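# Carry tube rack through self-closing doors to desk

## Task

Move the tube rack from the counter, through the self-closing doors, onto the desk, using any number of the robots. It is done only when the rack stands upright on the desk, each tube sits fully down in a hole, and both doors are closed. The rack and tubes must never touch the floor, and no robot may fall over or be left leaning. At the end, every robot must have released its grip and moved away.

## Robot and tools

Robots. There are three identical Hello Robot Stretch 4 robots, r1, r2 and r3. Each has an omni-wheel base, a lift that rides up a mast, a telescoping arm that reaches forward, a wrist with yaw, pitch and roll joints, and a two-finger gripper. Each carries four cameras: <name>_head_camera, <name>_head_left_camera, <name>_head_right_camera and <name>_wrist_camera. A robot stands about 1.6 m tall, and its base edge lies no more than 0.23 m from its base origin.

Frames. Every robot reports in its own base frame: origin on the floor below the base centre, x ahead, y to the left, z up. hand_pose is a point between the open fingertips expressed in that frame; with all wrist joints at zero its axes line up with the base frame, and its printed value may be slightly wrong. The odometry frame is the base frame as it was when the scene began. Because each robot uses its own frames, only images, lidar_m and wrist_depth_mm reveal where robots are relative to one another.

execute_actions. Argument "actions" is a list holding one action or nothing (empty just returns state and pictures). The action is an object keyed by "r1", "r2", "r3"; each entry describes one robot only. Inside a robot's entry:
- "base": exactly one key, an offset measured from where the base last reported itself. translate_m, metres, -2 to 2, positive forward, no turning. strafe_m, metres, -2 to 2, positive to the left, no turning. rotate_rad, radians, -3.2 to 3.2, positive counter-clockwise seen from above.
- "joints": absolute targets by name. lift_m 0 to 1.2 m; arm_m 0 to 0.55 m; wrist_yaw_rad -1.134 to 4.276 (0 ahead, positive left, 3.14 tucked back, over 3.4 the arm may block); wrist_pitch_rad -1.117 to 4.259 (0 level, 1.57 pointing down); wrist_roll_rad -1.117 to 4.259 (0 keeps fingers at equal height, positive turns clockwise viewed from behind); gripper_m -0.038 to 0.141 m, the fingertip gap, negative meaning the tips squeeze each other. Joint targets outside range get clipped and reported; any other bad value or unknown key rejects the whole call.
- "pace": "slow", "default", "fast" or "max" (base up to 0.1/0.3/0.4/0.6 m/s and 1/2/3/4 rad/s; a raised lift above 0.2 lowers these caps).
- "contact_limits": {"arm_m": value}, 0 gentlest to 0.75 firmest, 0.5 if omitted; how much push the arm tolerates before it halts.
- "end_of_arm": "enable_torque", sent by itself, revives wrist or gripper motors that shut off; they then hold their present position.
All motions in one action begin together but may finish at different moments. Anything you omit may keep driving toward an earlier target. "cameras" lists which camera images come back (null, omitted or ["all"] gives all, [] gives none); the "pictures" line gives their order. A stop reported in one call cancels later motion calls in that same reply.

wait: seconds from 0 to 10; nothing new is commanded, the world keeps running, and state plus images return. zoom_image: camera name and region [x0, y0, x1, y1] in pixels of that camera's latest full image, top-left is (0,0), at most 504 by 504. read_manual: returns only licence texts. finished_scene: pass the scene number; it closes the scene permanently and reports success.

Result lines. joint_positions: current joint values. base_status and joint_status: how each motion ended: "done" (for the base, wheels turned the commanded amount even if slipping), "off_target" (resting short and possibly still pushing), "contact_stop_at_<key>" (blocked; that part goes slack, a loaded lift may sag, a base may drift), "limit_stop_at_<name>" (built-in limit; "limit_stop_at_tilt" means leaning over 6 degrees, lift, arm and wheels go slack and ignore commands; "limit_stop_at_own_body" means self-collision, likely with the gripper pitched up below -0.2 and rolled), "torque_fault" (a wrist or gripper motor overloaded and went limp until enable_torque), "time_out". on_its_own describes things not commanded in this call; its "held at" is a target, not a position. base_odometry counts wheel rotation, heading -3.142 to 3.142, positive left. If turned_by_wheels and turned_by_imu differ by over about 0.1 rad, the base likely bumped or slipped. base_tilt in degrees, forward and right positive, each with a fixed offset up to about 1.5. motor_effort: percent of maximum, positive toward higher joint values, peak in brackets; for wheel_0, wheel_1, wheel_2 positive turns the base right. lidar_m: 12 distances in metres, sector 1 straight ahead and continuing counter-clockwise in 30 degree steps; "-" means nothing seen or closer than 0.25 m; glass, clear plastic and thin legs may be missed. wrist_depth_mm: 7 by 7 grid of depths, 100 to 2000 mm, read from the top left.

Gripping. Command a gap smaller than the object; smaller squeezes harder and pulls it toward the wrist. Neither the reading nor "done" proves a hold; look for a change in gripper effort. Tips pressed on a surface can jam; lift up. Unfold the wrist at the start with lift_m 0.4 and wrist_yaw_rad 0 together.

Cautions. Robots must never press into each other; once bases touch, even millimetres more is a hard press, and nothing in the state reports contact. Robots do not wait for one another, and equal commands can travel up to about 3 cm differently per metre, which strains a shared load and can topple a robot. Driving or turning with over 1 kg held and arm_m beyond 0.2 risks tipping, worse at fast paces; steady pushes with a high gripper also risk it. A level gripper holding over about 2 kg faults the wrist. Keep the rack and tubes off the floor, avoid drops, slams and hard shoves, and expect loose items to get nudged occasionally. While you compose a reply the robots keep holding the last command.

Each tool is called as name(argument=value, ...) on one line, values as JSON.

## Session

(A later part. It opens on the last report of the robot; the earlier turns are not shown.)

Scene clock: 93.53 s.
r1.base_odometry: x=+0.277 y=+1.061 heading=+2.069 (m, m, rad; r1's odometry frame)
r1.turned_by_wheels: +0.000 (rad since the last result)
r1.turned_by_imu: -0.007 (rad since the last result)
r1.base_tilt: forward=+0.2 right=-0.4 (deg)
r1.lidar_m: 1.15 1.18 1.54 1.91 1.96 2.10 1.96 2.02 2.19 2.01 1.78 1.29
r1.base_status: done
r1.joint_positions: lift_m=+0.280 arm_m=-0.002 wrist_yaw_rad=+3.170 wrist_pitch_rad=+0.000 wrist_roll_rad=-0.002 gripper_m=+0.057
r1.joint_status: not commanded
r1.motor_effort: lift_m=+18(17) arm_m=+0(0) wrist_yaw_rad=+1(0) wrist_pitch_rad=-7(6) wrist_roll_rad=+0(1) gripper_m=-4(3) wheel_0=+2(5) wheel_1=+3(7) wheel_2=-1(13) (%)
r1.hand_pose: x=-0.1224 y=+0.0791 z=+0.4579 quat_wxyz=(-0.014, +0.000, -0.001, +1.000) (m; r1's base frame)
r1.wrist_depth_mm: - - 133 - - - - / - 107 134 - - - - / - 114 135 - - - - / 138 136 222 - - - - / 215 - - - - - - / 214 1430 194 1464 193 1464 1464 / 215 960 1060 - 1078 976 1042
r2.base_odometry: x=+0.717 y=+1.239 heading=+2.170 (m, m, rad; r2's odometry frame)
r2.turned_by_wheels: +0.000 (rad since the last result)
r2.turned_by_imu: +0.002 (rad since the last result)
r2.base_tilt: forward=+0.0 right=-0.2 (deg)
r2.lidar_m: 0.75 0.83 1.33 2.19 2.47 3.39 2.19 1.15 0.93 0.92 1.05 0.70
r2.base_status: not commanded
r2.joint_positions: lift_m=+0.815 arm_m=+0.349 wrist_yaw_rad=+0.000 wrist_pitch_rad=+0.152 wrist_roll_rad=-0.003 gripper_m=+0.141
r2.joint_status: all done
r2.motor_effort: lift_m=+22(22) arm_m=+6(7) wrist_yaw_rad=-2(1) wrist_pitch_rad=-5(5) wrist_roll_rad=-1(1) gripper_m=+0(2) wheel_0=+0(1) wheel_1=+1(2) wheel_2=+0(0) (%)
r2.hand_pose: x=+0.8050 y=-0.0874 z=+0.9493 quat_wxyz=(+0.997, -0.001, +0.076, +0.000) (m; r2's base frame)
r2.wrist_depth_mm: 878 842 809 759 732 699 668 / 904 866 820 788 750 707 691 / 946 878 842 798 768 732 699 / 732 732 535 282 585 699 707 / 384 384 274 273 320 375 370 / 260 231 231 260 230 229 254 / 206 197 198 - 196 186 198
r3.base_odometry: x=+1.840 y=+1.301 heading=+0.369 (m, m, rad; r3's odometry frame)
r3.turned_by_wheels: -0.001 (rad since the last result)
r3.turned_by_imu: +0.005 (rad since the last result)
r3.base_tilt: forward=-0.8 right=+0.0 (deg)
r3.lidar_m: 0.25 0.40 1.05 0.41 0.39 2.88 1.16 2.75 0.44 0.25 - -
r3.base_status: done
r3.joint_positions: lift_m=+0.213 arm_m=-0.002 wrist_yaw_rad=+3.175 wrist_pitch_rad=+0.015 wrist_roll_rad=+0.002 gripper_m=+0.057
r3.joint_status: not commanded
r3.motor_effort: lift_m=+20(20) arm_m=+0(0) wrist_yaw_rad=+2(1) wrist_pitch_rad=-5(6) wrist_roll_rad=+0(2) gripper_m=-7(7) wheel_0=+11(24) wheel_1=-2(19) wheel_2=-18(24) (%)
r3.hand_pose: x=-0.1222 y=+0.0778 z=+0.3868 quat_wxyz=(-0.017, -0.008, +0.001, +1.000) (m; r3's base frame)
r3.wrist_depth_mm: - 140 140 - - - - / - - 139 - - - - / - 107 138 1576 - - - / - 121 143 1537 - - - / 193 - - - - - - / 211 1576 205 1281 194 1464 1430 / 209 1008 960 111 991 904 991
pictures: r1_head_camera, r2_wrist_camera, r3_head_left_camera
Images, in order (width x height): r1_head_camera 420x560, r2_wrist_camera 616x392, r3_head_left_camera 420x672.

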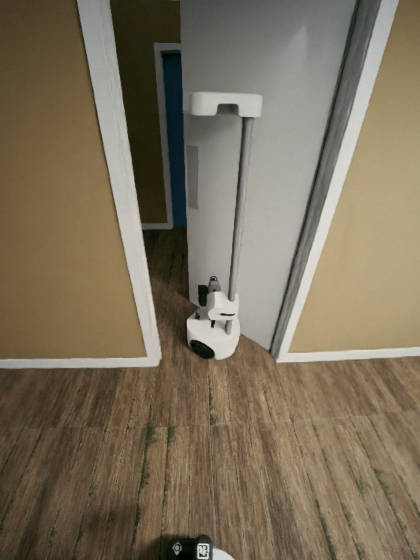

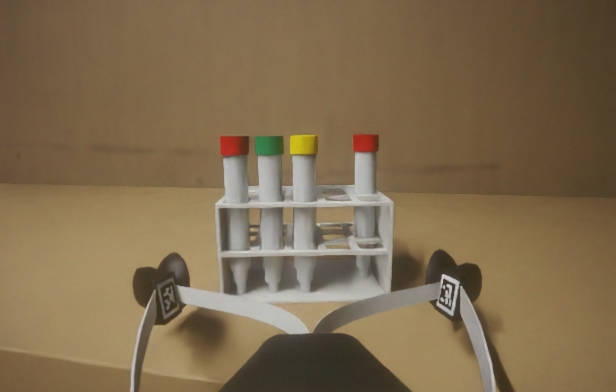

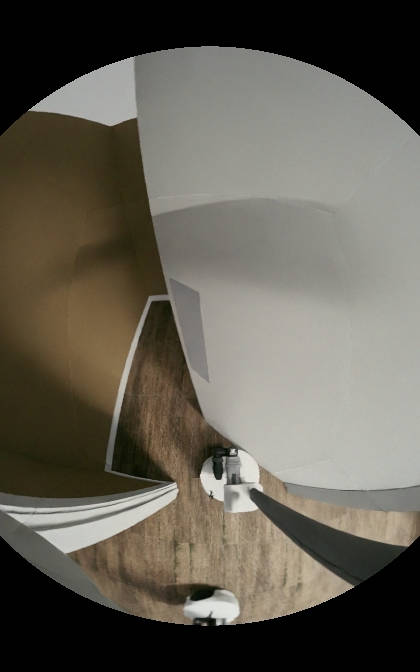

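execute_actions(actions=[{"r2": {"joints":{"arm_m":0.405}, "pace":"slow", "contact_limits":{"arm_m":0.15}}, "r3": {"base": {"translate_m": 0.5}, "pace":"slow"}}], cameras=["r2_wrist_camera","r2_head_camera","r3_head_left_camera","r3_head_camera"])

Scene clock: 107.30 s.
r1.base_odometry: x=+0.277 y=+1.061 heading=+2.069 (m, m, rad; r1's odometry frame)
r1.turned_by_wheels: +0.000 (rad since the last result)
r1.turned_by_imu: -0.003 (rad since the last result)
r1.base_tilt: forward=+0.3 right=-0.3 (deg)
r1.lidar_m: 1.51 1.17 1.55 1.92 1.94 2.09 1.95 2.01 2.16 2.02 1.79 1.28
r1.base_status: not commanded
r1.joint_positions: lift_m=+0.280 arm_m=-0.002 wrist_yaw_rad=+3.170 wrist_pitch_rad=+0.000 wrist_roll_rad=-0.002 gripper_m=+0.057
r1.joint_status: not commanded
r1.motor_effort: lift_m=+18(18) arm_m=+0(0) wrist_yaw_rad=+0(0) wrist_pitch_rad=-6(6) wrist_roll_rad=+0(1) gripper_m=-2(2) wheel_0=+2(2) wheel_1=+3(3) wheel_2=-1(1) (%)
r1.hand_pose: x=-0.1224 y=+0.0791 z=+0.4579 quat_wxyz=(-0.014, +0.000, -0.001, +1.000) (m; r1's base frame)
r1.wrist_depth_mm: - - 134 - - - - / - 107 134 - - - - / - 114 135 - - - - / 138 136 221 - - - - / 214 - - - - - - / 214 1397 194 1464 192 1464 1499 / 213 960 1060 - 1098 960 1025
r2.base_odometry: x=+0.717 y=+1.239 heading=+2.170 (m, m, rad; r2's odometry frame)
r2.turned_by_wheels: +0.000 (rad since the last result)
r2.turned_by_imu: +0.002 (rad since the last result)
r2.base_tilt: forward=+0.0 right=-0.3 (deg)
r2.lidar_m: 0.73 0.83 1.33 2.19 2.47 3.36 2.19 1.12 0.95 0.92 1.05 0.72
r2.base_status: not commanded
r2.joint_positions: lift_m=+0.815 arm_m=+0.404 wrist_yaw_rad=+0.000 wrist_pitch_rad=+0.152 wrist_roll_rad=-0.003 gripper_m=+0.141
r2.joint_status: all done
r2.motor_effort: lift_m=+22(22) arm_m=+6(6) wrist_yaw_rad=-2(1) wrist_pitch_rad=-5(6) wrist_roll_rad=+0(1) gripper_m=+2(3) wheel_0=+1(0) wheel_1=+1(1) wheel_2=+0(0) (%)
r2.contact_limits: arm_m 0.15
r2.hand_pose: x=+0.8600 y=-0.0874 z=+0.9493 quat_wxyz=(+0.997, -0.001, +0.076, +0.000) (m; r2's base frame)
r2.wrist_depth_mm: 820 778 750 715 683 647 627 / 842 809 768 723 699 661 640 / 878 831 768 741 715 683 654 / 741 723 212 239 525 683 661 / 384 384 211 237 238 373 373 / 260 231 212 207 211 228 253 / 196 197 198 - 196 186 198
r3.base_odometry: x=+2.306 y=+1.481 heading=+0.369 (m, m, rad; r3's odometry frame)
r3.turned_by_wheels: +0.000 (rad since the last result)
r3.turned_by_imu: +0.001 (rad since the last result)
r3.base_tilt: forward=-0.7 right=+0.0 (deg)
r3.lidar_m: 1.71 1.46 1.05 1.00 0.84 0.71 1.67 0.47 0.25 0.25 1.34 0.25
r3.base_status: done
r3.joint_positions: lift_m=+0.213 arm_m=-0.002 wrist_yaw_rad=+3.175 wrist_pitch_rad=+0.015 wrist_roll_rad=+0.002 gripper_m=+0.057
r3.joint_status: not commanded
r3.motor_effort: lift_m=+19(19) arm_m=+0(0) wrist_yaw_rad=+2(0) wrist_pitch_rad=-6(6) wrist_roll_rad=-1(2) gripper_m=-3(1) wheel_0=+8(14) wheel_1=-2(13) wheel_2=-6(25) (%)
r3.hand_pose: x=-0.1222 y=+0.0778 z=+0.3868 quat_wxyz=(-0.017, -0.008, +0.001, +1.000) (m; r3's base frame)
r3.wrist_depth_mm: - 140 140 - - 750 683 / - - 138 - - 788 691 / - 107 138 - - 798 683 / - 121 143 - - - 676 / 192 - - - - - 676 / 211 1576 206 1499 193 723 668 / 209 1025 946 111 976 676 676
pictures: r2_head_camera, r2_wrist_camera, r3_head_camera, r3_head_left_camera
Images, in order (width x height): r2_head_camera 420x560, r2_wrist_camera 616x392, r3_head_camera 420x560, r3_head_left_camera 420x672.

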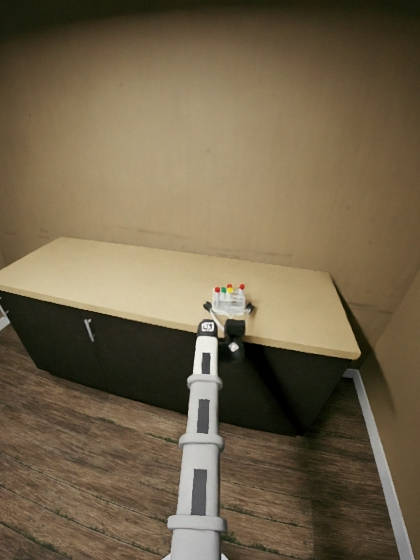

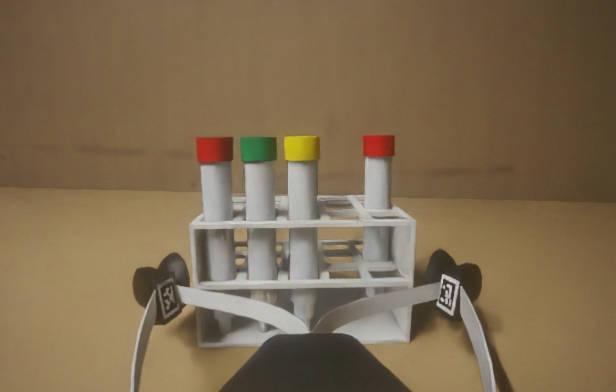

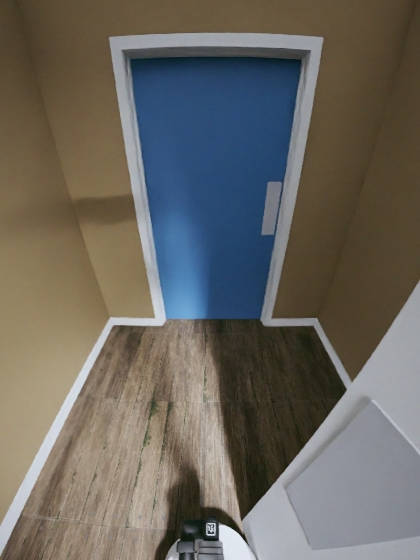

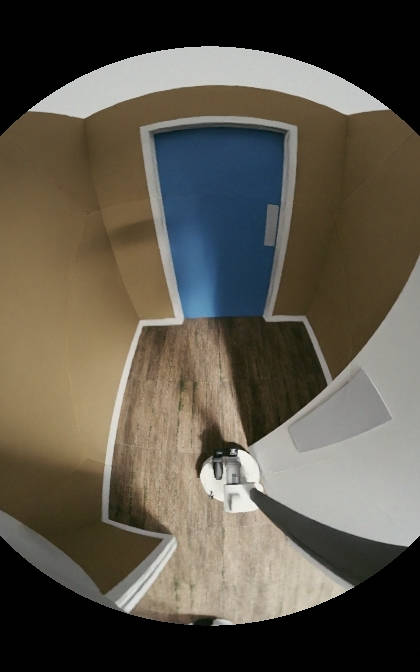

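zoom_image(camera="r2_head_camera", region=[190, 270, 270, 340])

Region (190, 270, 270, 340) of r2_head_camera's 420x560 image, scaled by 6.300, with more detail than that image has; it fills the top 441 rows of this view, and the rest is white.

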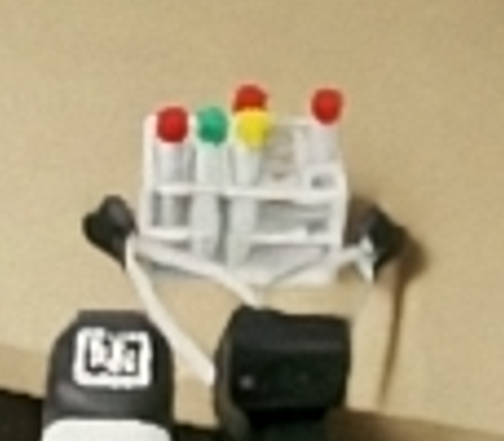

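execute_actions(actions=[{"r2": {"joints":{"arm_m":0.425}, "pace":"slow", "contact_limits":{"arm_m":0.15}}, "r1": {"base": {"rotate_rad": 0.065}}}], cameras=["r2_wrist_camera","r1_head_camera"])

Scene clock: 130.90 s.
r1.base_odometry: x=+0.277 y=+1.061 heading=+2.134 (m, m, rad; r1's odometry frame)
r1.turned_by_wheels: +0.065 (rad since the last result)
r1.turned_by_imu: +0.063 (rad since the last result)
r1.base_tilt: forward=+0.3 right=-0.4 (deg)
r1.lidar_m: 1.17 1.17 1.64 1.90 1.99 2.05 1.96 2.05 2.08 2.02 1.64 1.29
r1.base_status: done
r1.joint_positions: lift_m=+0.280 arm_m=-0.002 wrist_yaw_rad=+3.170 wrist_pitch_rad=+0.000 wrist_roll_rad=-0.002 gripper_m=+0.057
r1.joint_status: not commanded
r1.motor_effort: lift_m=+18(18) arm_m=+0(0) wrist_yaw_rad=+1(1) wrist_pitch_rad=-6(6) wrist_roll_rad=-1(1) gripper_m=-3(3) wheel_0=-2(6) wheel_1=-2(7) wheel_2=-2(9) (%)
r1.hand_pose: x=-0.1224 y=+0.0791 z=+0.4579 quat_wxyz=(-0.014, +0.000, -0.001, +1.000) (m; r1's base frame)
r1.wrist_depth_mm: - - 133 - - - - / - 107 134 - - - - / - 114 135 - - - - / 138 137 222 - - - - / 214 - - - - - - / 214 1430 195 1464 193 1464 1464 / 214 976 1060 - 1078 976 1042
r2.base_odometry: x=+0.717 y=+1.239 heading=+2.170 (m, m, rad; r2's odometry frame)
r2.turned_by_wheels: +0.000 (rad since the last result)
r2.turned_by_imu: +0.001 (rad since the last result)
r2.base_tilt: forward=+0.0 right=-0.2 (deg)
r2.lidar_m: 0.73 0.84 1.30 2.19 2.45 3.39 2.19 1.14 0.93 0.92 1.04 0.73
r2.base_status: not commanded
r2.joint_positions: lift_m=+0.815 arm_m=+0.424 wrist_yaw_rad=+0.000 wrist_pitch_rad=+0.152 wrist_roll_rad=-0.003 gripper_m=+0.141
r2.joint_status: all done
r2.motor_effort: lift_m=+21(22) arm_m=+6(7) wrist_yaw_rad=-2(1) wrist_pitch_rad=-4(4) wrist_roll_rad=-1(0) gripper_m=+3(2) wheel_0=+0(0) wheel_1=+1(1) wheel_2=+0(0) (%)
r2.contact_limits: arm_m 0.15
r2.hand_pose: x=+0.8800 y=-0.0874 z=+0.9493 quat_wxyz=(+0.997, -0.001, +0.076, +0.000) (m; r2's base frame)
r2.wrist_depth_mm: 809 759 723 683 661 627 609 / 820 788 741 707 676 647 621 / 854 809 750 723 691 654 647 / 732 723 194 209 597 661 647 / 384 384 199 200 219 373 370 / 258 230 200 194 210 228 254 / 196 197 198 - 196 193 197
r3.base_odometry: x=+2.306 y=+1.481 heading=+0.369 (m, m, rad; r3's odometry frame)
r3.turned_by_wheels: +0.000 (rad since the last result)
r3.turned_by_imu: +0.000 (rad since the last result)
r3.base_tilt: forward=-0.7 right=+0.0 (deg)
r3.lidar_m: 1.70 1.46 1.06 1.01 0.87 0.71 1.68 0.48 0.25 0.25 1.32 0.25
r3.base_status: not commanded
r3.joint_positions: lift_m=+0.213 arm_m=-0.002 wrist_yaw_rad=+3.175 wrist_pitch_rad=+0.015 wrist_roll_rad=+0.002 gripper_m=+0.057
r3.joint_status: not commanded
r3.motor_effort: lift_m=+19(19) arm_m=+0(0) wrist_yaw_rad=+1(1) wrist_pitch_rad=-6(5) wrist_roll_rad=-2(2) gripper_m=-1(0) wheel_0=+8(8) wheel_1=-2(2) wheel_2=-6(6) (%)
r3.hand_pose: x=-0.1222 y=+0.0778 z=+0.3868 quat_wxyz=(-0.017, -0.008, +0.001, +1.000) (m; r3's base frame)
r3.wrist_depth_mm: - 140 139 - - 750 676 / - - 138 - - 798 676 / - 107 139 - - 809 668 / - 121 143 - - - 676 / 192 - - - - - 676 / 210 1537 206 1499 194 723 676 / 209 1025 946 111 1008 676 668
pictures: r1_head_camera, r2_wrist_camera
Images, in order (width x height): r1_head_camera 420x560, r2_wrist_camera 616x392.

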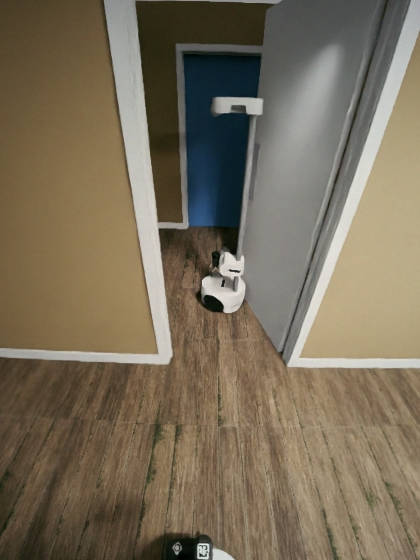

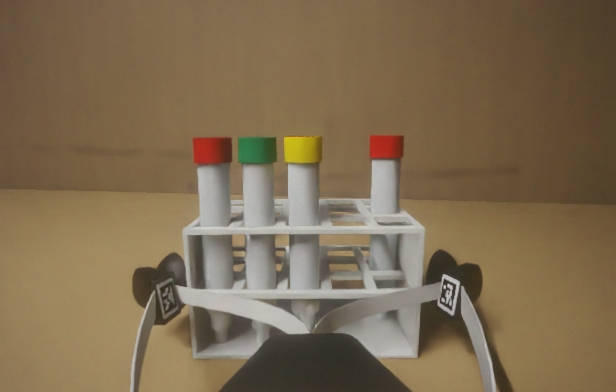

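execute_actions(actions=[{"r2": {"joints":{"gripper_m":0.075}}, "r1": {"base": {"strafe_m": -0.13}}}], cameras=["r2_wrist_camera"])

execute_actions(actions=[{"r2": {"joints":{"lift_m":0.86}, "pace":"slow"}, "r1": {"base": {"translate_m": 0.95}}}], cameras=["r2_wrist_camera","r2_head_camera","r1_head_camera","r1_head_left_camera"])

Scene clock: 141.17 s.
r1.base_odometry: x=+0.387 y=+1.130 heading=+2.133 (m, m, rad; r1's odometry frame)
r1.turned_by_wheels: +0.000 (rad since the last result)
r1.turned_by_imu: -0.005 (rad since the last result)
r1.base_tilt: forward=+0.3 right=-0.3 (deg)
r1.lidar_m: 1.42 1.23 1.61 2.02 2.13 2.06 1.96 2.02 1.99 1.89 1.67 1.22
r1.base_status: done
r1.joint_positions: lift_m=+0.280 arm_m=-0.002 wrist_yaw_rad=+3.170 wrist_pitch_rad=+0.000 wrist_roll_rad=-0.002 gripper_m=+0.057
r1.joint_status: not commanded
r1.motor_effort: lift_m=+18(18) arm_m=+0(0) wrist_yaw_rad=+1(1) wrist_pitch_rad=-6(8) wrist_roll_rad=-1(0) gripper_m=-4(2) wheel_0=-1(4) wheel_1=-3(11) wheel_2=+0(5) (%)
r1.hand_pose: x=-0.1224 y=+0.0791 z=+0.4579 quat_wxyz=(-0.014, +0.000, -0.001, +1.000) (m; r1's base frame)
r1.wrist_depth_mm: - - 134 - - - - / - 107 134 - - - - / - 114 135 - - - - / 138 136 222 - - - - / 215 - - - - - - / 215 1430 194 1499 193 1464 1430 / 214 960 1060 - 1078 976 1042
r2.base_odometry: x=+0.717 y=+1.239 heading=+2.170 (m, m, rad; r2's odometry frame)
r2.turned_by_wheels: +0.000 (rad since the last result)
r2.turned_by_imu: +0.002 (rad since the last result)
r2.base_tilt: forward=+0.0 right=-0.2 (deg)
r2.lidar_m: 0.74 0.83 1.33 2.20 2.47 3.37 2.19 1.12 0.94 0.92 1.04 0.74
r2.base_status: not commanded
r2.joint_positions: lift_m=+0.815 arm_m=+0.424 wrist_yaw_rad=+0.000 wrist_pitch_rad=+0.153 wrist_roll_rad=-0.003 gripper_m=+0.075
r2.joint_status: all done
r2.motor_effort: lift_m=+22(21) arm_m=+6(6) wrist_yaw_rad=-1(1) wrist_pitch_rad=-8(8) wrist_roll_rad=+0(0) gripper_m=-16(21) wheel_0=+0(0) wheel_1=+1(1) wheel_2=+0(0) (%)
r2.hand_pose: x=+0.8800 y=-0.0874 z=+0.9489 quat_wxyz=(+0.997, -0.001, +0.077, +0.000) (m; r2's base frame)
r2.wrist_depth_mm: 809 768 723 691 661 621 609 / 820 788 750 707 676 647 621 / 866 809 741 732 691 661 634 / 715 715 180 182 512 676 647 / 382 382 184 186 211 373 366 / 257 186 187 193 199 183 252 / 195 186 187 - 188 192 196
r3.base_odometry: x=+2.306 y=+1.481 heading=+0.369 (m, m, rad; r3's odometry frame)
r3.turned_by_wheels: +0.000 (rad since the last result)
r3.turned_by_imu: +0.001 (rad since the last result)
r3.base_tilt: forward=-0.7 right=+0.0 (deg)
r3.lidar_m: 1.69 1.45 1.06 1.01 0.85 0.71 1.68 0.46 0.25 0.25 1.35 0.25
r3.base_status: not commanded
r3.joint_positions: lift_m=+0.213 arm_m=-0.002 wrist_yaw_rad=+3.175 wrist_pitch_rad=+0.015 wrist_roll_rad=+0.002 gripper_m=+0.057
r3.joint_status: not commanded
r3.motor_effort: lift_m=+19(19) arm_m=+0(0) wrist_yaw_rad=+2(1) wrist_pitch_rad=-5(5) wrist_roll_rad=-3(4) gripper_m=-1(3) wheel_0=+8(8) wheel_1=-2(2) wheel_2=-6(6) (%)
r3.hand_pose: x=-0.1222 y=+0.0778 z=+0.3868 quat_wxyz=(-0.017, -0.008, +0.001, +1.000) (m; r3's base frame)
r3.wrist_depth_mm: - 140 140 - - 759 683 / - - 138 - - 788 683 / - 107 138 - - 798 683 / - 121 143 - - - 676 / 192 - - 1983 - - 676 / 211 1576 205 1499 193 732 676 / 209 1025 960 111 991 668 683
pictures: r2_wrist_camera
Images, in order (width x height): r2_wrist_camera 616x392.

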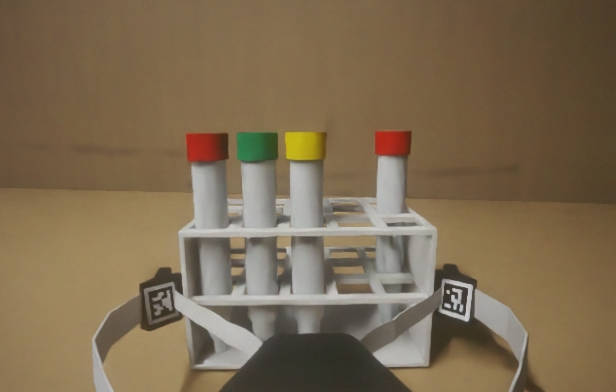

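Scene clock: 145.83 s.
r1.base_odometry: x=-0.120 y=+1.934 heading=+2.134 (m, m, rad; r1's odometry frame)
r1.turned_by_wheels: +0.000 (rad since the last result)
r1.turned_by_imu: -0.006 (rad since the last result)
r1.base_tilt: forward=+0.3 right=-0.3 (deg)
r1.lidar_m: 0.70 1.48 0.46 0.82 2.14 2.92 2.93 3.02 1.99 0.90 0.47 0.52
r1.base_status: done
r1.joint_positions: lift_m=+0.280 arm_m=-0.002 wrist_yaw_rad=+3.170 wrist_pitch_rad=+0.000 wrist_roll_rad=-0.002 gripper_m=+0.057
r1.joint_status: not commanded
r1.motor_effort: lift_m=+18(17) arm_m=+0(0) wrist_yaw_rad=+1(1) wrist_pitch_rad=-5(6) wrist_roll_rad=+0(3) gripper_m=-3(2) wheel_0=+3(6) wheel_1=+4(6) wheel_2=+0(6) (%)
r1.hand_pose: x=-0.1224 y=+0.0791 z=+0.4579 quat_wxyz=(-0.014, +0.000, -0.001, +1.000) (m; r1's base frame)
r1.wrist_depth_mm: - - 133 - - - - / - 107 134 - - - - / - 114 135 - - - - / 138 136 221 - - - - / 214 - - - - - - / 214 1430 193 1499 193 1499 1464 / 214 960 1060 - 1078 976 1042
r2.base_odometry: x=+0.717 y=+1.239 heading=+2.170 (m, m, rad; r2's odometry frame)
r2.turned_by_wheels: +0.000 (rad since the last result)
r2.turned_by_imu: +0.001 (rad since the last result)
r2.base_tilt: forward=+0.0 right=-0.2 (deg)
r2.lidar_m: 0.73 0.81 1.34 2.19 2.45 3.38 2.19 1.15 0.94 0.91 1.05 0.73
r2.base_status: not commanded
r2.joint_positions: lift_m=+0.860 arm_m=+0.424 wrist_yaw_rad=+0.000 wrist_pitch_rad=+0.153 wrist_roll_rad=-0.003 gripper_m=+0.075
r2.joint_status: all done
r2.motor_effort: lift_m=+22(22) arm_m=+6(6) wrist_yaw_rad=-1(2) wrist_pitch_rad=-8(8) wrist_roll_rad=-1(2) gripper_m=-17(17) wheel_0=+0(0) wheel_1=+1(1) wheel_2=+0(0) (%)
r2.hand_pose: x=+0.8800 y=-0.0874 z=+0.9939 quat_wxyz=(+0.997, -0.001, +0.077, +0.000) (m; r2's base frame)
r2.wrist_depth_mm: 809 759 723 699 661 634 609 / 831 788 750 707 683 654 621 / 854 809 750 723 691 661 640 / 878 831 180 182 691 691 654 / 517 517 184 186 211 504 500 / 351 186 187 194 199 183 342 / 265 254 199 - 197 260 260
r3.base_odometry: x=+2.306 y=+1.481 heading=+0.369 (m, m, rad; r3's odometry frame)
r3.turned_by_wheels: +0.000 (rad since the last result)
r3.turned_by_imu: +0.000 (rad since the last result)
r3.base_tilt: forward=-0.7 right=+0.0 (deg)
r3.lidar_m: 1.70 1.45 1.05 1.00 0.86 0.71 0.73 0.47 0.25 0.25 1.35 0.25
r3.base_status: not commanded
r3.joint_positions: lift_m=+0.213 arm_m=-0.002 wrist_yaw_rad=+3.175 wrist_pitch_rad=+0.015 wrist_roll_rad=+0.002 gripper_m=+0.057
r3.joint_status: not commanded
r3.motor_effort: lift_m=+20(19) arm_m=+0(0) wrist_yaw_rad=+3(2) wrist_pitch_rad=-6(5) wrist_roll_rad=-3(2) gripper_m=-1(4) wheel_0=+8(8) wheel_1=-2(2) wheel_2=-6(6) (%)
r3.hand_pose: x=-0.1222 y=+0.0778 z=+0.3868 quat_wxyz=(-0.017, -0.008, +0.001, +1.000) (m; r3's base frame)
r3.wrist_depth_mm: - 140 140 - - 759 676 / - - 139 - - 788 683 / - 108 138 1138 - 809 676 / - 121 143 960 - - 676 / 192 - - - - - 668 / 211 1576 206 878 193 723 668 / 209 1008 891 111 991 668 676
pictures: r1_head_camera, r1_head_left_camera, r2_head_camera, r2_wrist_camera
Images, in order (width x height): r1_head_camera 420x560, r1_head_left_camera 420x672, r2_head_camera 420x560, r2_wrist_camera 616x392.

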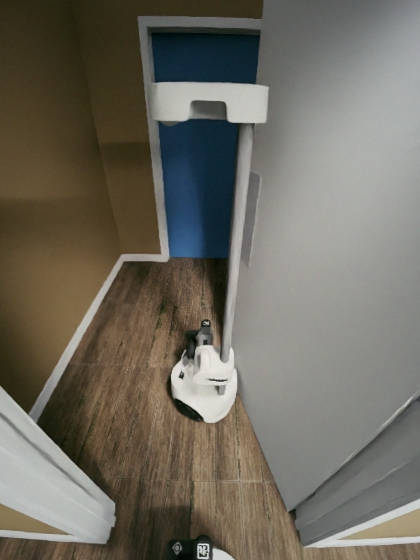

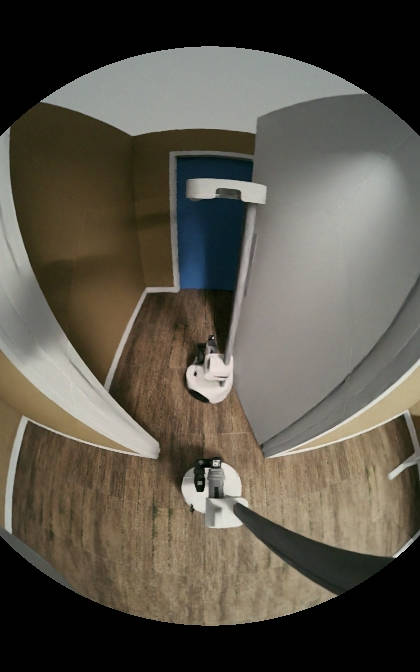

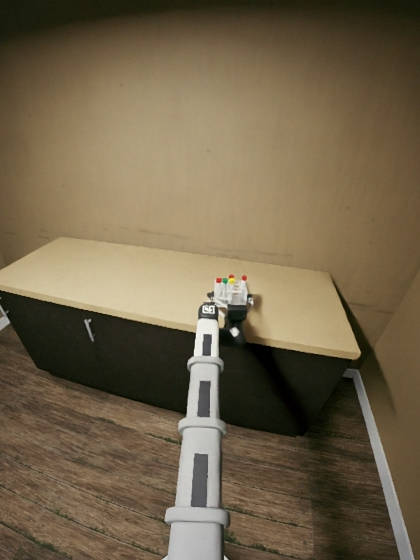

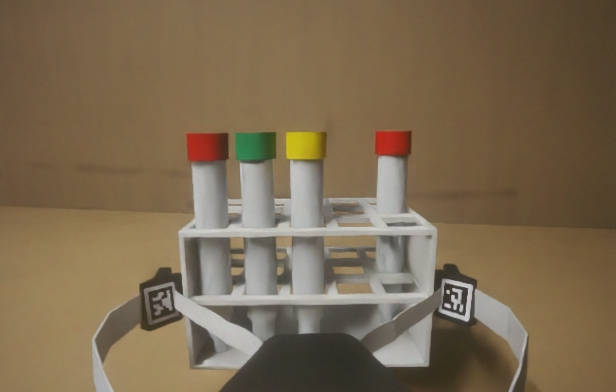

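execute_actions(actions=[{"r2": {"joints":{"arm_m":0.0}}, "r1": {"base": {"translate_m": 0.36}}, "r3": {"base": {"translate_m": 1.4}}}], cameras=["r3_head_left_camera","r1_head_left_camera"])

Scene clock: 161.63 s.
r1.base_odometry: x=-0.312 y=+2.237 heading=+2.133 (m, m, rad; r1's odometry frame)
r1.turned_by_wheels: -0.001 (rad since the last result)
r1.turned_by_imu: -0.007 (rad since the last result)
r1.base_tilt: forward=+0.2 right=-0.3 (deg)
r1.lidar_m: 0.25 0.32 1.07 0.40 0.44 2.91 3.30 2.73 0.44 0.25 0.25 -
r1.base_status: done
r1.joint_positions: lift_m=+0.280 arm_m=-0.002 wrist_yaw_rad=+3.170 wrist_pitch_rad=+0.000 wrist_roll_rad=-0.002 gripper_m=+0.057
r1.joint_status: not commanded
r1.motor_effort: lift_m=+17(18) arm_m=+0(0) wrist_yaw_rad=+1(1) wrist_pitch_rad=-7(6) wrist_roll_rad=-2(2) gripper_m=-3(2) wheel_0=+16(15) wheel_1=-2(7) wheel_2=-21(25) (%)
r1.hand_pose: x=-0.1224 y=+0.0791 z=+0.4579 quat_wxyz=(-0.014, +0.000, -0.001, +1.000) (m; r1's base frame)
r1.wrist_depth_mm: - - 134 - - - - / - 107 134 - - - - / - 114 135 - - - - / 138 136 222 - - - - / 214 - - - - - - / 215 1464 194 1464 193 1499 1430 / 214 960 1078 - 1078 976 1042
r2.base_odometry: x=+0.717 y=+1.239 heading=+2.170 (m, m, rad; r2's odometry frame)
r2.turned_by_wheels: +0.000 (rad since the last result)
r2.turned_by_imu: +0.003 (rad since the last result)
r2.base_tilt: forward=+0.0 right=-0.2 (deg)
r2.lidar_m: 0.43 0.83 1.31 2.19 2.45 3.38 2.22 1.15 0.91 0.90 1.06 0.45
r2.base_status: not commanded
r2.joint_positions: lift_m=+0.860 arm_m=+0.004 wrist_yaw_rad=+0.000 wrist_pitch_rad=+0.154 wrist_roll_rad=-0.003 gripper_m=+0.075
r2.joint_status: all done
joint sent to its limit — the command would take r2.arm_m past its lower limit, so that joint was sent only as far as its limit.
r2.motor_effort: lift_m=+22(22) arm_m=-6(6) wrist_yaw_rad=-1(2) wrist_pitch_rad=-9(8) wrist_roll_rad=-1(1) gripper_m=-17(19) wheel_0=+0(0) wheel_1=+1(2) wheel_2=+0(0) (%)
r2.hand_pose: x=+0.4595 y=-0.0874 z=+0.9938 quat_wxyz=(+0.997, -0.001, +0.077, +0.000) (m; r2's base frame)
r2.wrist_depth_mm: 1255 1205 1160 1098 1042 991 960 / 1308 1229 1182 1118 1078 1025 976 / 1336 1281 1160 1098 1078 1042 991 / 991 976 180 182 715 946 1008 / 634 591 184 186 211 512 504 / 668 186 187 193 199 183 488 / 691 647 198 - 197 525 504
r3.base_odometry: x=+3.612 y=+1.986 heading=+0.369 (m, m, rad; r3's odometry frame)
r3.turned_by_wheels: +0.000 (rad since the last result)
r3.turned_by_imu: +0.004 (rad since the last result)
r3.base_tilt: forward=-0.8 right=+0.0 (deg)
r3.lidar_m: 0.28 0.31 0.43 0.87 1.08 1.46 1.53 1.52 1.10 0.88 0.44 0.29
r3.base_status: done
r3.joint_positions: lift_m=+0.213 arm_m=-0.002 wrist_yaw_rad=+3.175 wrist_pitch_rad=+0.015 wrist_roll_rad=+0.002 gripper_m=+0.057
r3.joint_status: not commanded
r3.motor_effort: lift_m=+19(20) arm_m=+0(0) wrist_yaw_rad=+2(1) wrist_pitch_rad=-5(5) wrist_roll_rad=-1(3) gripper_m=-4(4) wheel_0=+0(12) wheel_1=+0(5) wheel_2=+2(13) (%)
r3.hand_pose: x=-0.1222 y=+0.0778 z=+0.3868 quat_wxyz=(-0.017, -0.008, +0.001, +1.000) (m; r3's base frame)
r3.wrist_depth_mm: - 140 140 1808 - - 1537 / - - 138 1756 - - 1464 / - 107 138 1756 - - 1464 / - 121 143 1756 - - 1537 / 192 1863 - 1863 - - 1537 / 211 1537 205 1537 194 1464 1366 / 210 1025 946 111 991 904 976
pictures: r1_head_left_camera, r3_head_left_camera
Images, in order (width x height): r1_head_left_camera 420x672, r3_head_left_camera 420x672.

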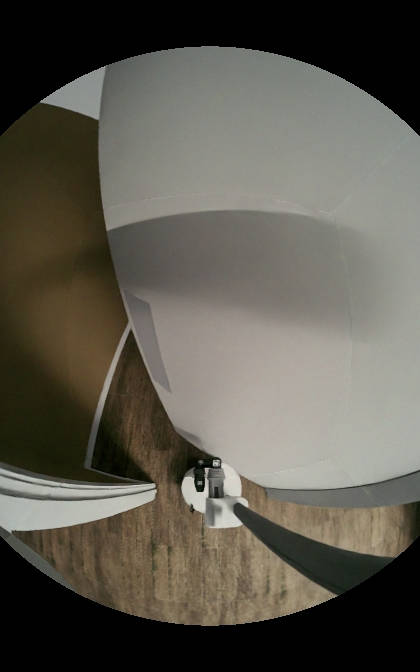

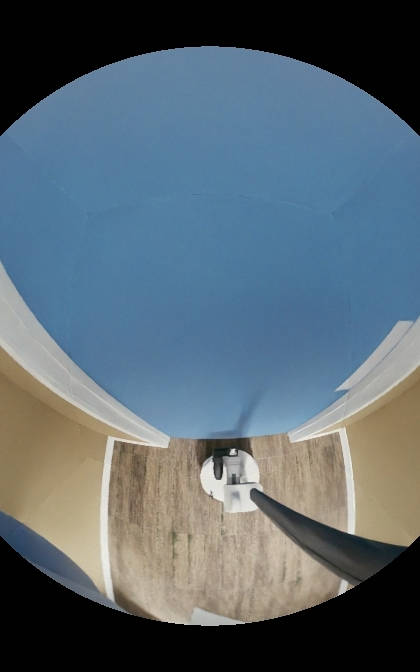

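execute_actions(actions=[{"r2": {"base":{"rotate_rad":-1.79}, "pace":"slow"}, "r1": {"base": {"translate_m": 0.55}, "pace":"slow"}, "r3": {"base": {"translate_m": 0.6}, "pace":"slow"}}], cameras=["r3_head_left_camera","r1_head_left_camera","r2_head_camera"])

Scene clock: 174.27 s.
r1.base_odometry: x=-0.605 y=+2.702 heading=+2.133 (m, m, rad; r1's odometry frame)
r1.turned_by_wheels: +0.000 (rad since the last result)
r1.turned_by_imu: -0.008 (rad since the last result)
r1.base_tilt: forward=+0.4 right=-0.3 (deg)
r1.lidar_m: 1.78 1.52 1.09 1.02 0.81 0.69 3.94 0.45 0.25 0.25 1.43 0.25
r1.base_status: done
r1.joint_positions: lift_m=+0.280 arm_m=-0.002 wrist_yaw_rad=+3.170 wrist_pitch_rad=+0.000 wrist_roll_rad=-0.002 gripper_m=+0.057
r1.joint_status: not commanded
r1.motor_effort: lift_m=+18(18) arm_m=+0(0) wrist_yaw_rad=+0(1) wrist_pitch_rad=-6(6) wrist_roll_rad=-1(0) gripper_m=-2(2) wheel_0=+10(19) wheel_1=+0(5) wheel_2=-7(33) (%)
r1.hand_pose: x=-0.1224 y=+0.0791 z=+0.4579 quat_wxyz=(-0.014, +0.000, -0.001, +1.000) (m; r1's base frame)
r1.wrist_depth_mm: - - 133 - - 750 647 / - 107 133 - - 759 647 / - 114 135 - - 750 640 / 138 136 221 - - 750 647 / 215 - - - - 715 661 / 215 1430 194 1464 193 699 647 / 214 931 1078 - 1078 647 661
r2.base_odometry: x=+0.717 y=+1.239 heading=+0.381 (m, m, rad; r2's odometry frame)
r2.turned_by_wheels: -1.790 (rad since the last result)
r2.turned_by_imu: -1.776 (rad since the last result)
r2.base_tilt: forward=+0.0 right=-0.2 (deg)
r2.lidar_m: 0.40 0.96 0.77 0.72 0.76 1.04 2.19 2.28 3.01 1.32 1.39 0.43
r2.base_status: done
r2.joint_positions: lift_m=+0.860 arm_m=+0.004 wrist_yaw_rad=+0.000 wrist_pitch_rad=+0.154 wrist_roll_rad=-0.003 gripper_m=+0.075
r2.joint_status: not commanded
r2.motor_effort: lift_m=+22(22) arm_m=-6(6) wrist_yaw_rad=-2(2) wrist_pitch_rad=-9(9) wrist_roll_rad=-1(1) gripper_m=-16(15) wheel_0=+2(4) wheel_1=+1(5) wheel_2=+1(6) (%)
r2.hand_pose: x=+0.4595 y=-0.0874 z=+0.9938 quat_wxyz=(+0.997, -0.001, +0.077, +0.000) (m; r2's base frame)
r2.wrist_depth_mm: 647 647 647 654 661 661 676 / 661 661 676 668 676 683 691 / 676 683 683 699 691 715 707 / 707 707 181 182 715 715 723 / 715 723 185 187 211 741 750 / 732 186 187 193 199 182 778 / 759 768 198 - 197 788 788
r3.base_odometry: x=+4.171 y=+2.202 heading=+0.370 (m, m, rad; r3's odometry frame)
r3.turned_by_wheels: +0.001 (rad since the last result)
r3.turned_by_imu: +0.207 (rad since the last result)
r3.base_tilt: forward=-0.8 right=+0.0 (deg)
r3.lidar_m: 0.26 0.25 - 0.25 0.36 1.70 1.74 1.39 0.65 1.27 1.37 0.53
r3.base_status: done
r3.joint_positions: lift_m=+0.213 arm_m=-0.002 wrist_yaw_rad=+3.175 wrist_pitch_rad=+0.015 wrist_roll_rad=+0.002 gripper_m=+0.057
r3.joint_status: not commanded
r3.motor_effort: lift_m=+19(23) arm_m=+1(1) wrist_yaw_rad=+0(86) wrist_pitch_rad=-6(8) wrist_roll_rad=-3(2) gripper_m=-1(3) wheel_0=+1(28) wheel_1=+19(30) wheel_2=-11(35) (%)
r3.hand_pose: x=-0.1224 y=+0.0777 z=+0.3868 quat_wxyz=(-0.017, -0.008, +0.001, +1.000) (m; r3's base frame)
r3.wrist_depth_mm: - 140 140 - - - - / - - 138 - - - - / - 107 138 - - - - / - 122 143 - - - - / 192 1618 - - - - - / 211 1576 206 1537 193 1464 1430 / 209 1008 946 111 991 904 991
pictures: r1_head_left_camera, r2_head_camera, r3_head_left_camera
Images, in order (width x height): r1_head_left_camera 420x672, r2_head_camera 420x560, r3_head_left_camera 420x672.

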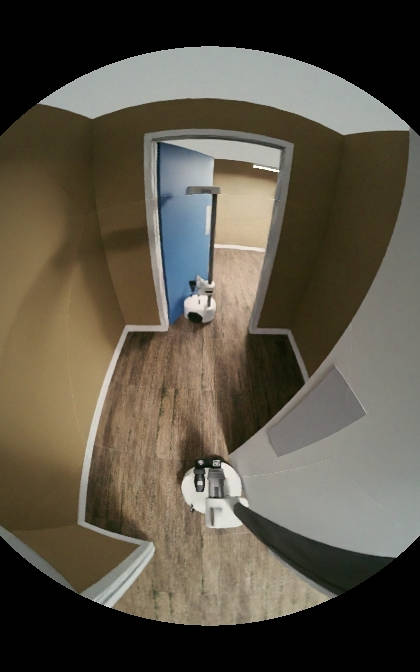

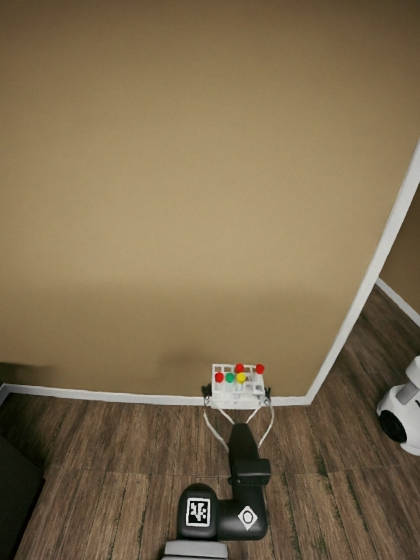

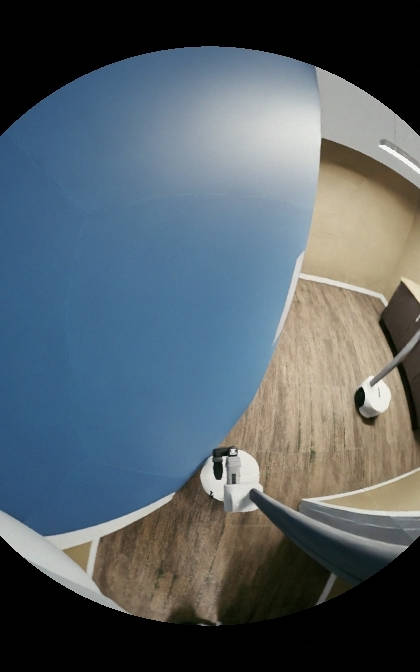

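execute_actions(actions=[{"r1": {"base": {"strafe_m": -0.12}, "pace":"slow"}, "r3": {"base": {"rotate_rad": -0.25}, "pace":"slow"}}], cameras=[])

execute_actions(actions=[{"r1": {"base": {"strafe_m": -0.4}, "pace":"slow"}, "r3": {"base": {"translate_m": 0.42}, "pace":"slow"}}], cameras=["r3_head_left_camera","r1_head_right_camera"])

Scene clock: 194.83 s.
r1.base_odometry: x=-0.504 y=+2.766 heading=+2.134 (m, m, rad; r1's odometry frame)
r1.turned_by_wheels: +0.000 (rad since the last result)
r1.turned_by_imu: -0.003 (rad since the last result)
r1.base_tilt: forward=+0.3 right=-0.2 (deg)
r1.lidar_m: 1.70 1.70 1.22 1.15 0.76 0.77 3.90 0.33 0.25 - 0.25 0.26
r1.base_status: done
r1.joint_positions: lift_m=+0.280 arm_m=-0.002 wrist_yaw_rad=+3.170 wrist_pitch_rad=+0.000 wrist_roll_rad=-0.002 gripper_m=+0.057
r1.joint_status: not commanded
r1.motor_effort: lift_m=+18(17) arm_m=+0(0) wrist_yaw_rad=+1(0) wrist_pitch_rad=-4(6) wrist_roll_rad=+0(0) gripper_m=-4(2) wheel_0=+9(19) wheel_1=-6(13) wheel_2=+0(3) (%)
r1.hand_pose: x=-0.1224 y=+0.0791 z=+0.4579 quat_wxyz=(-0.014, +0.000, -0.001, +1.000) (m; r1's base frame)
r1.wrist_depth_mm: - - 134 - - - 676 / - 107 134 - - - 676 / - 114 135 - - - 668 / 138 136 221 - - - 668 / 214 732 - - - - 676 / 214 627 194 1464 193 1499 668 / 214 574 1078 - 1078 976 668
r2.base_odometry: x=+0.717 y=+1.239 heading=+0.381 (m, m, rad; r2's odometry frame)
r2.turned_by_wheels: +0.000 (rad since the last result)
r2.turned_by_imu: +0.002 (rad since the last result)
r2.base_tilt: forward=+0.0 right=-0.2 (deg)
r2.lidar_m: 0.40 0.95 0.77 0.73 0.77 1.03 2.19 2.29 3.06 1.29 1.37 0.45
r2.base_status: not commanded
r2.joint_positions: lift_m=+0.860 arm_m=+0.004 wrist_yaw_rad=+0.000 wrist_pitch_rad=+0.154 wrist_roll_rad=-0.003 gripper_m=+0.075
r2.joint_status: not commanded
r2.motor_effort: lift_m=+22(22) arm_m=-6(6) wrist_yaw_rad=-2(2) wrist_pitch_rad=-9(9) wrist_roll_rad=-1(1) gripper_m=-18(17) wheel_0=+2(2) wheel_1=+1(1) wheel_2=+1(1) (%)
r2.hand_pose: x=+0.4595 y=-0.0874 z=+0.9938 quat_wxyz=(+0.997, -0.001, +0.077, +0.000) (m; r2's base frame)
r2.wrist_depth_mm: 654 647 654 661 661 668 676 / 668 668 668 676 683 683 683 / 676 691 683 691 699 699 707 / 707 707 181 182 699 732 723 / 715 715 184 187 211 741 750 / 741 186 187 193 199 183 768 / 750 768 198 - 197 788 798
r3.base_odometry: x=+4.171 y=+2.201 heading=+0.121 (m, m, rad; r3's odometry frame)
r3.turned_by_wheels: -0.249 (rad since the last result)
r3.turned_by_imu: -0.250 (rad since the last result)
r3.base_tilt: forward=-0.7 right=+0.0 (deg)
r3.lidar_m: 0.31 0.25 - 0.25 0.28 1.26 1.77 1.73 0.65 0.64 1.26 2.89
r3.base_status: done
r3.joint_positions: lift_m=+0.213 arm_m=-0.002 wrist_yaw_rad=+3.175 wrist_pitch_rad=+0.015 wrist_roll_rad=+0.002 gripper_m=+0.057
r3.joint_status: not commanded
r3.motor_effort: lift_m=+19(19) arm_m=+1(1) wrist_yaw_rad=-1(0) wrist_pitch_rad=-6(6) wrist_roll_rad=-3(1) gripper_m=-1(5) wheel_0=-2(2) wheel_1=+23(24) wheel_2=-10(10) (%)
r3.hand_pose: x=-0.1224 y=+0.0777 z=+0.3868 quat_wxyz=(-0.017, -0.008, +0.001, +1.000) (m; r3's base frame)
r3.wrist_depth_mm: - 140 139 - - 1863 1255 / - - 139 - - 1921 1281 / - 107 138 - - 1863 1281 / - 122 143 - - 1921 1281 / 192 - - - - 1921 1308 / 211 1576 206 1537 194 1464 1229 / 208 1008 960 111 991 904 960
pictures: none
No camera images: the call's "cameras" was empty. Leave "cameras" out to get every camera's image.

Scene clock: 200.30 s.
r1.base_odometry: x=-0.419 y=+2.830 heading=+2.092 (m, m, rad; r1's odometry frame)
r1.turned_by_wheels: -0.042 (rad since the last result)
r1.turned_by_imu: -0.043 (rad since the last result)
r1.base_tilt: forward=+0.3 right=-0.3 (deg)
r1.lidar_m: 1.67 1.79 1.34 1.24 0.84 0.87 4.02 0.28 0.25 - 0.25 0.26
r1.base_status: strafe_m contact_stop (by the wheels' count: -0.106 of -0.400)
r1.joint_positions: lift_m=+0.280 arm_m=-0.002 wrist_yaw_rad=+3.170 wrist_pitch_rad=+0.000 wrist_roll_rad=-0.002 gripper_m=+0.057
r1.joint_status: not commanded
r1.on_its_own: the wheels are slack since a contact_stop
r1.motor_effort: lift_m=+18(18) arm_m=+0(0) wrist_yaw_rad=+1(2) wrist_pitch_rad=-6(7) wrist_roll_rad=-1(2) gripper_m=-4(3) wheel_0=+0(31) wheel_1=+0(32) wheel_2=+0(6) (%)
r1.hand_pose: x=-0.1224 y=+0.0791 z=+0.4579 quat_wxyz=(-0.014, +0.000, -0.001, +1.000) (m; r1's base frame)
r1.wrist_depth_mm: - - 134 - - - - / - 107 134 - - - 759 / - 114 135 - - - 759 / 138 136 222 - - - 759 / 214 544 - - - - 768 / 214 504 195 1499 193 1464 741 / 213 466 1060 - 1078 991 759
r2.base_odometry: x=+0.717 y=+1.239 heading=+0.381 (m, m, rad; r2's odometry frame)
r2.turned_by_wheels: +0.000 (rad since the last result)
r2.turned_by_imu: +0.001 (rad since the last result)
r2.base_tilt: forward=+0.0 right=-0.3 (deg)
r2.lidar_m: 0.42 0.96 0.78 0.72 0.76 1.01 2.18 2.27 3.03 1.21 1.22 0.46
r2.base_status: not commanded
r2.joint_positions: lift_m=+0.860 arm_m=+0.004 wrist_yaw_rad=+0.000 wrist_pitch_rad=+0.154 wrist_roll_rad=-0.003 gripper_m=+0.075
r2.joint_status: not commanded
r2.motor_effort: lift_m=+22(22) arm_m=-6(6) wrist_yaw_rad=-2(1) wrist_pitch_rad=-9(9) wrist_roll_rad=-1(0) gripper_m=-15(17) wheel_0=+2(2) wheel_1=+1(0) wheel_2=+1(1) (%)
r2.hand_pose: x=+0.4595 y=-0.0874 z=+0.9938 quat_wxyz=(+0.997, -0.001, +0.077, +0.000) (m; r2's base frame)
r2.wrist_depth_mm: 647 654 654 654 661 661 661 / 661 668 676 676 676 676 683 / 683 683 683 683 699 707 707 / 699 707 180 182 707 723 723 / 723 723 183 186 212 741 750 / 750 186 187 192 198 182 768 / 759 759 199 - 198 798 798
r3.base_odometry: x=+4.587 y=+2.251 heading=+0.121 (m, m, rad; r3's odometry frame)
r3.turned_by_wheels: +0.000 (rad since the last result)
r3.turned_by_imu: +0.001 (rad since the last result)
r3.base_tilt: forward=-0.8 right=+0.1 (deg)
r3.lidar_m: 2.51 0.25 0.25 - 0.25 0.35 2.21 0.89 0.86 1.20 1.21 2.65
r3.base_status: done
r3.joint_positions: lift_m=+0.213 arm_m=-0.002 wrist_yaw_rad=+3.175 wrist_pitch_rad=+0.015 wrist_roll_rad=+0.002 gripper_m=+0.057
r3.joint_status: not commanded
r3.motor_effort: lift_m=+18(19) arm_m=+1(1) wrist_yaw_rad=+0(1) wrist_pitch_rad=-5(6) wrist_roll_rad=-2(4) gripper_m=+0(6) wheel_0=-2(3) wheel_1=+10(27) wheel_2=-3(14) (%)
r3.hand_pose: x=-0.1224 y=+0.0777 z=+0.3868 quat_wxyz=(-0.017, -0.008, +0.001, +1.000) (m; r3's base frame)
r3.wrist_depth_mm: - 140 139 - - 508 268 / - - 138 - - 521 272 / - 107 138 - - 535 276 / - 122 143 - - 544 279 / 192 - - - - 554 281 / 211 1576 205 1537 194 473 281 / 208 1008 960 111 991 366 282
pictures: r1_head_right_camera, r3_head_left_camera
Images, in order (width x height): r1_head_right_camera 420x672, r3_head_left_camera 420x672.

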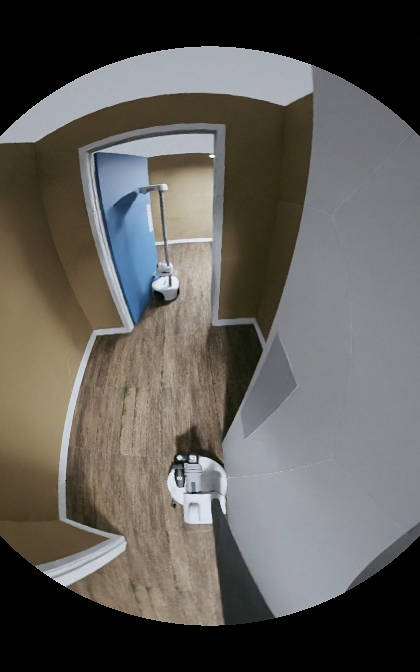

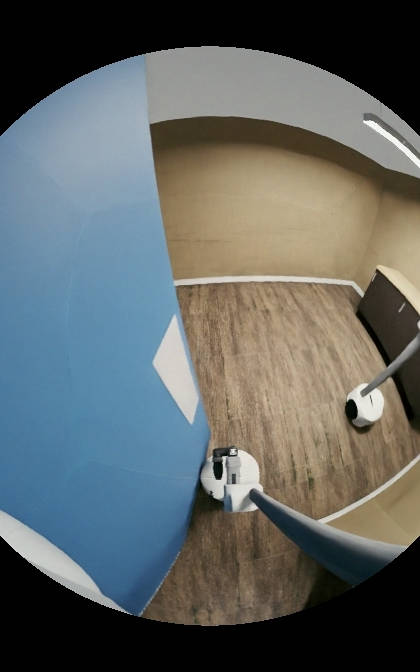

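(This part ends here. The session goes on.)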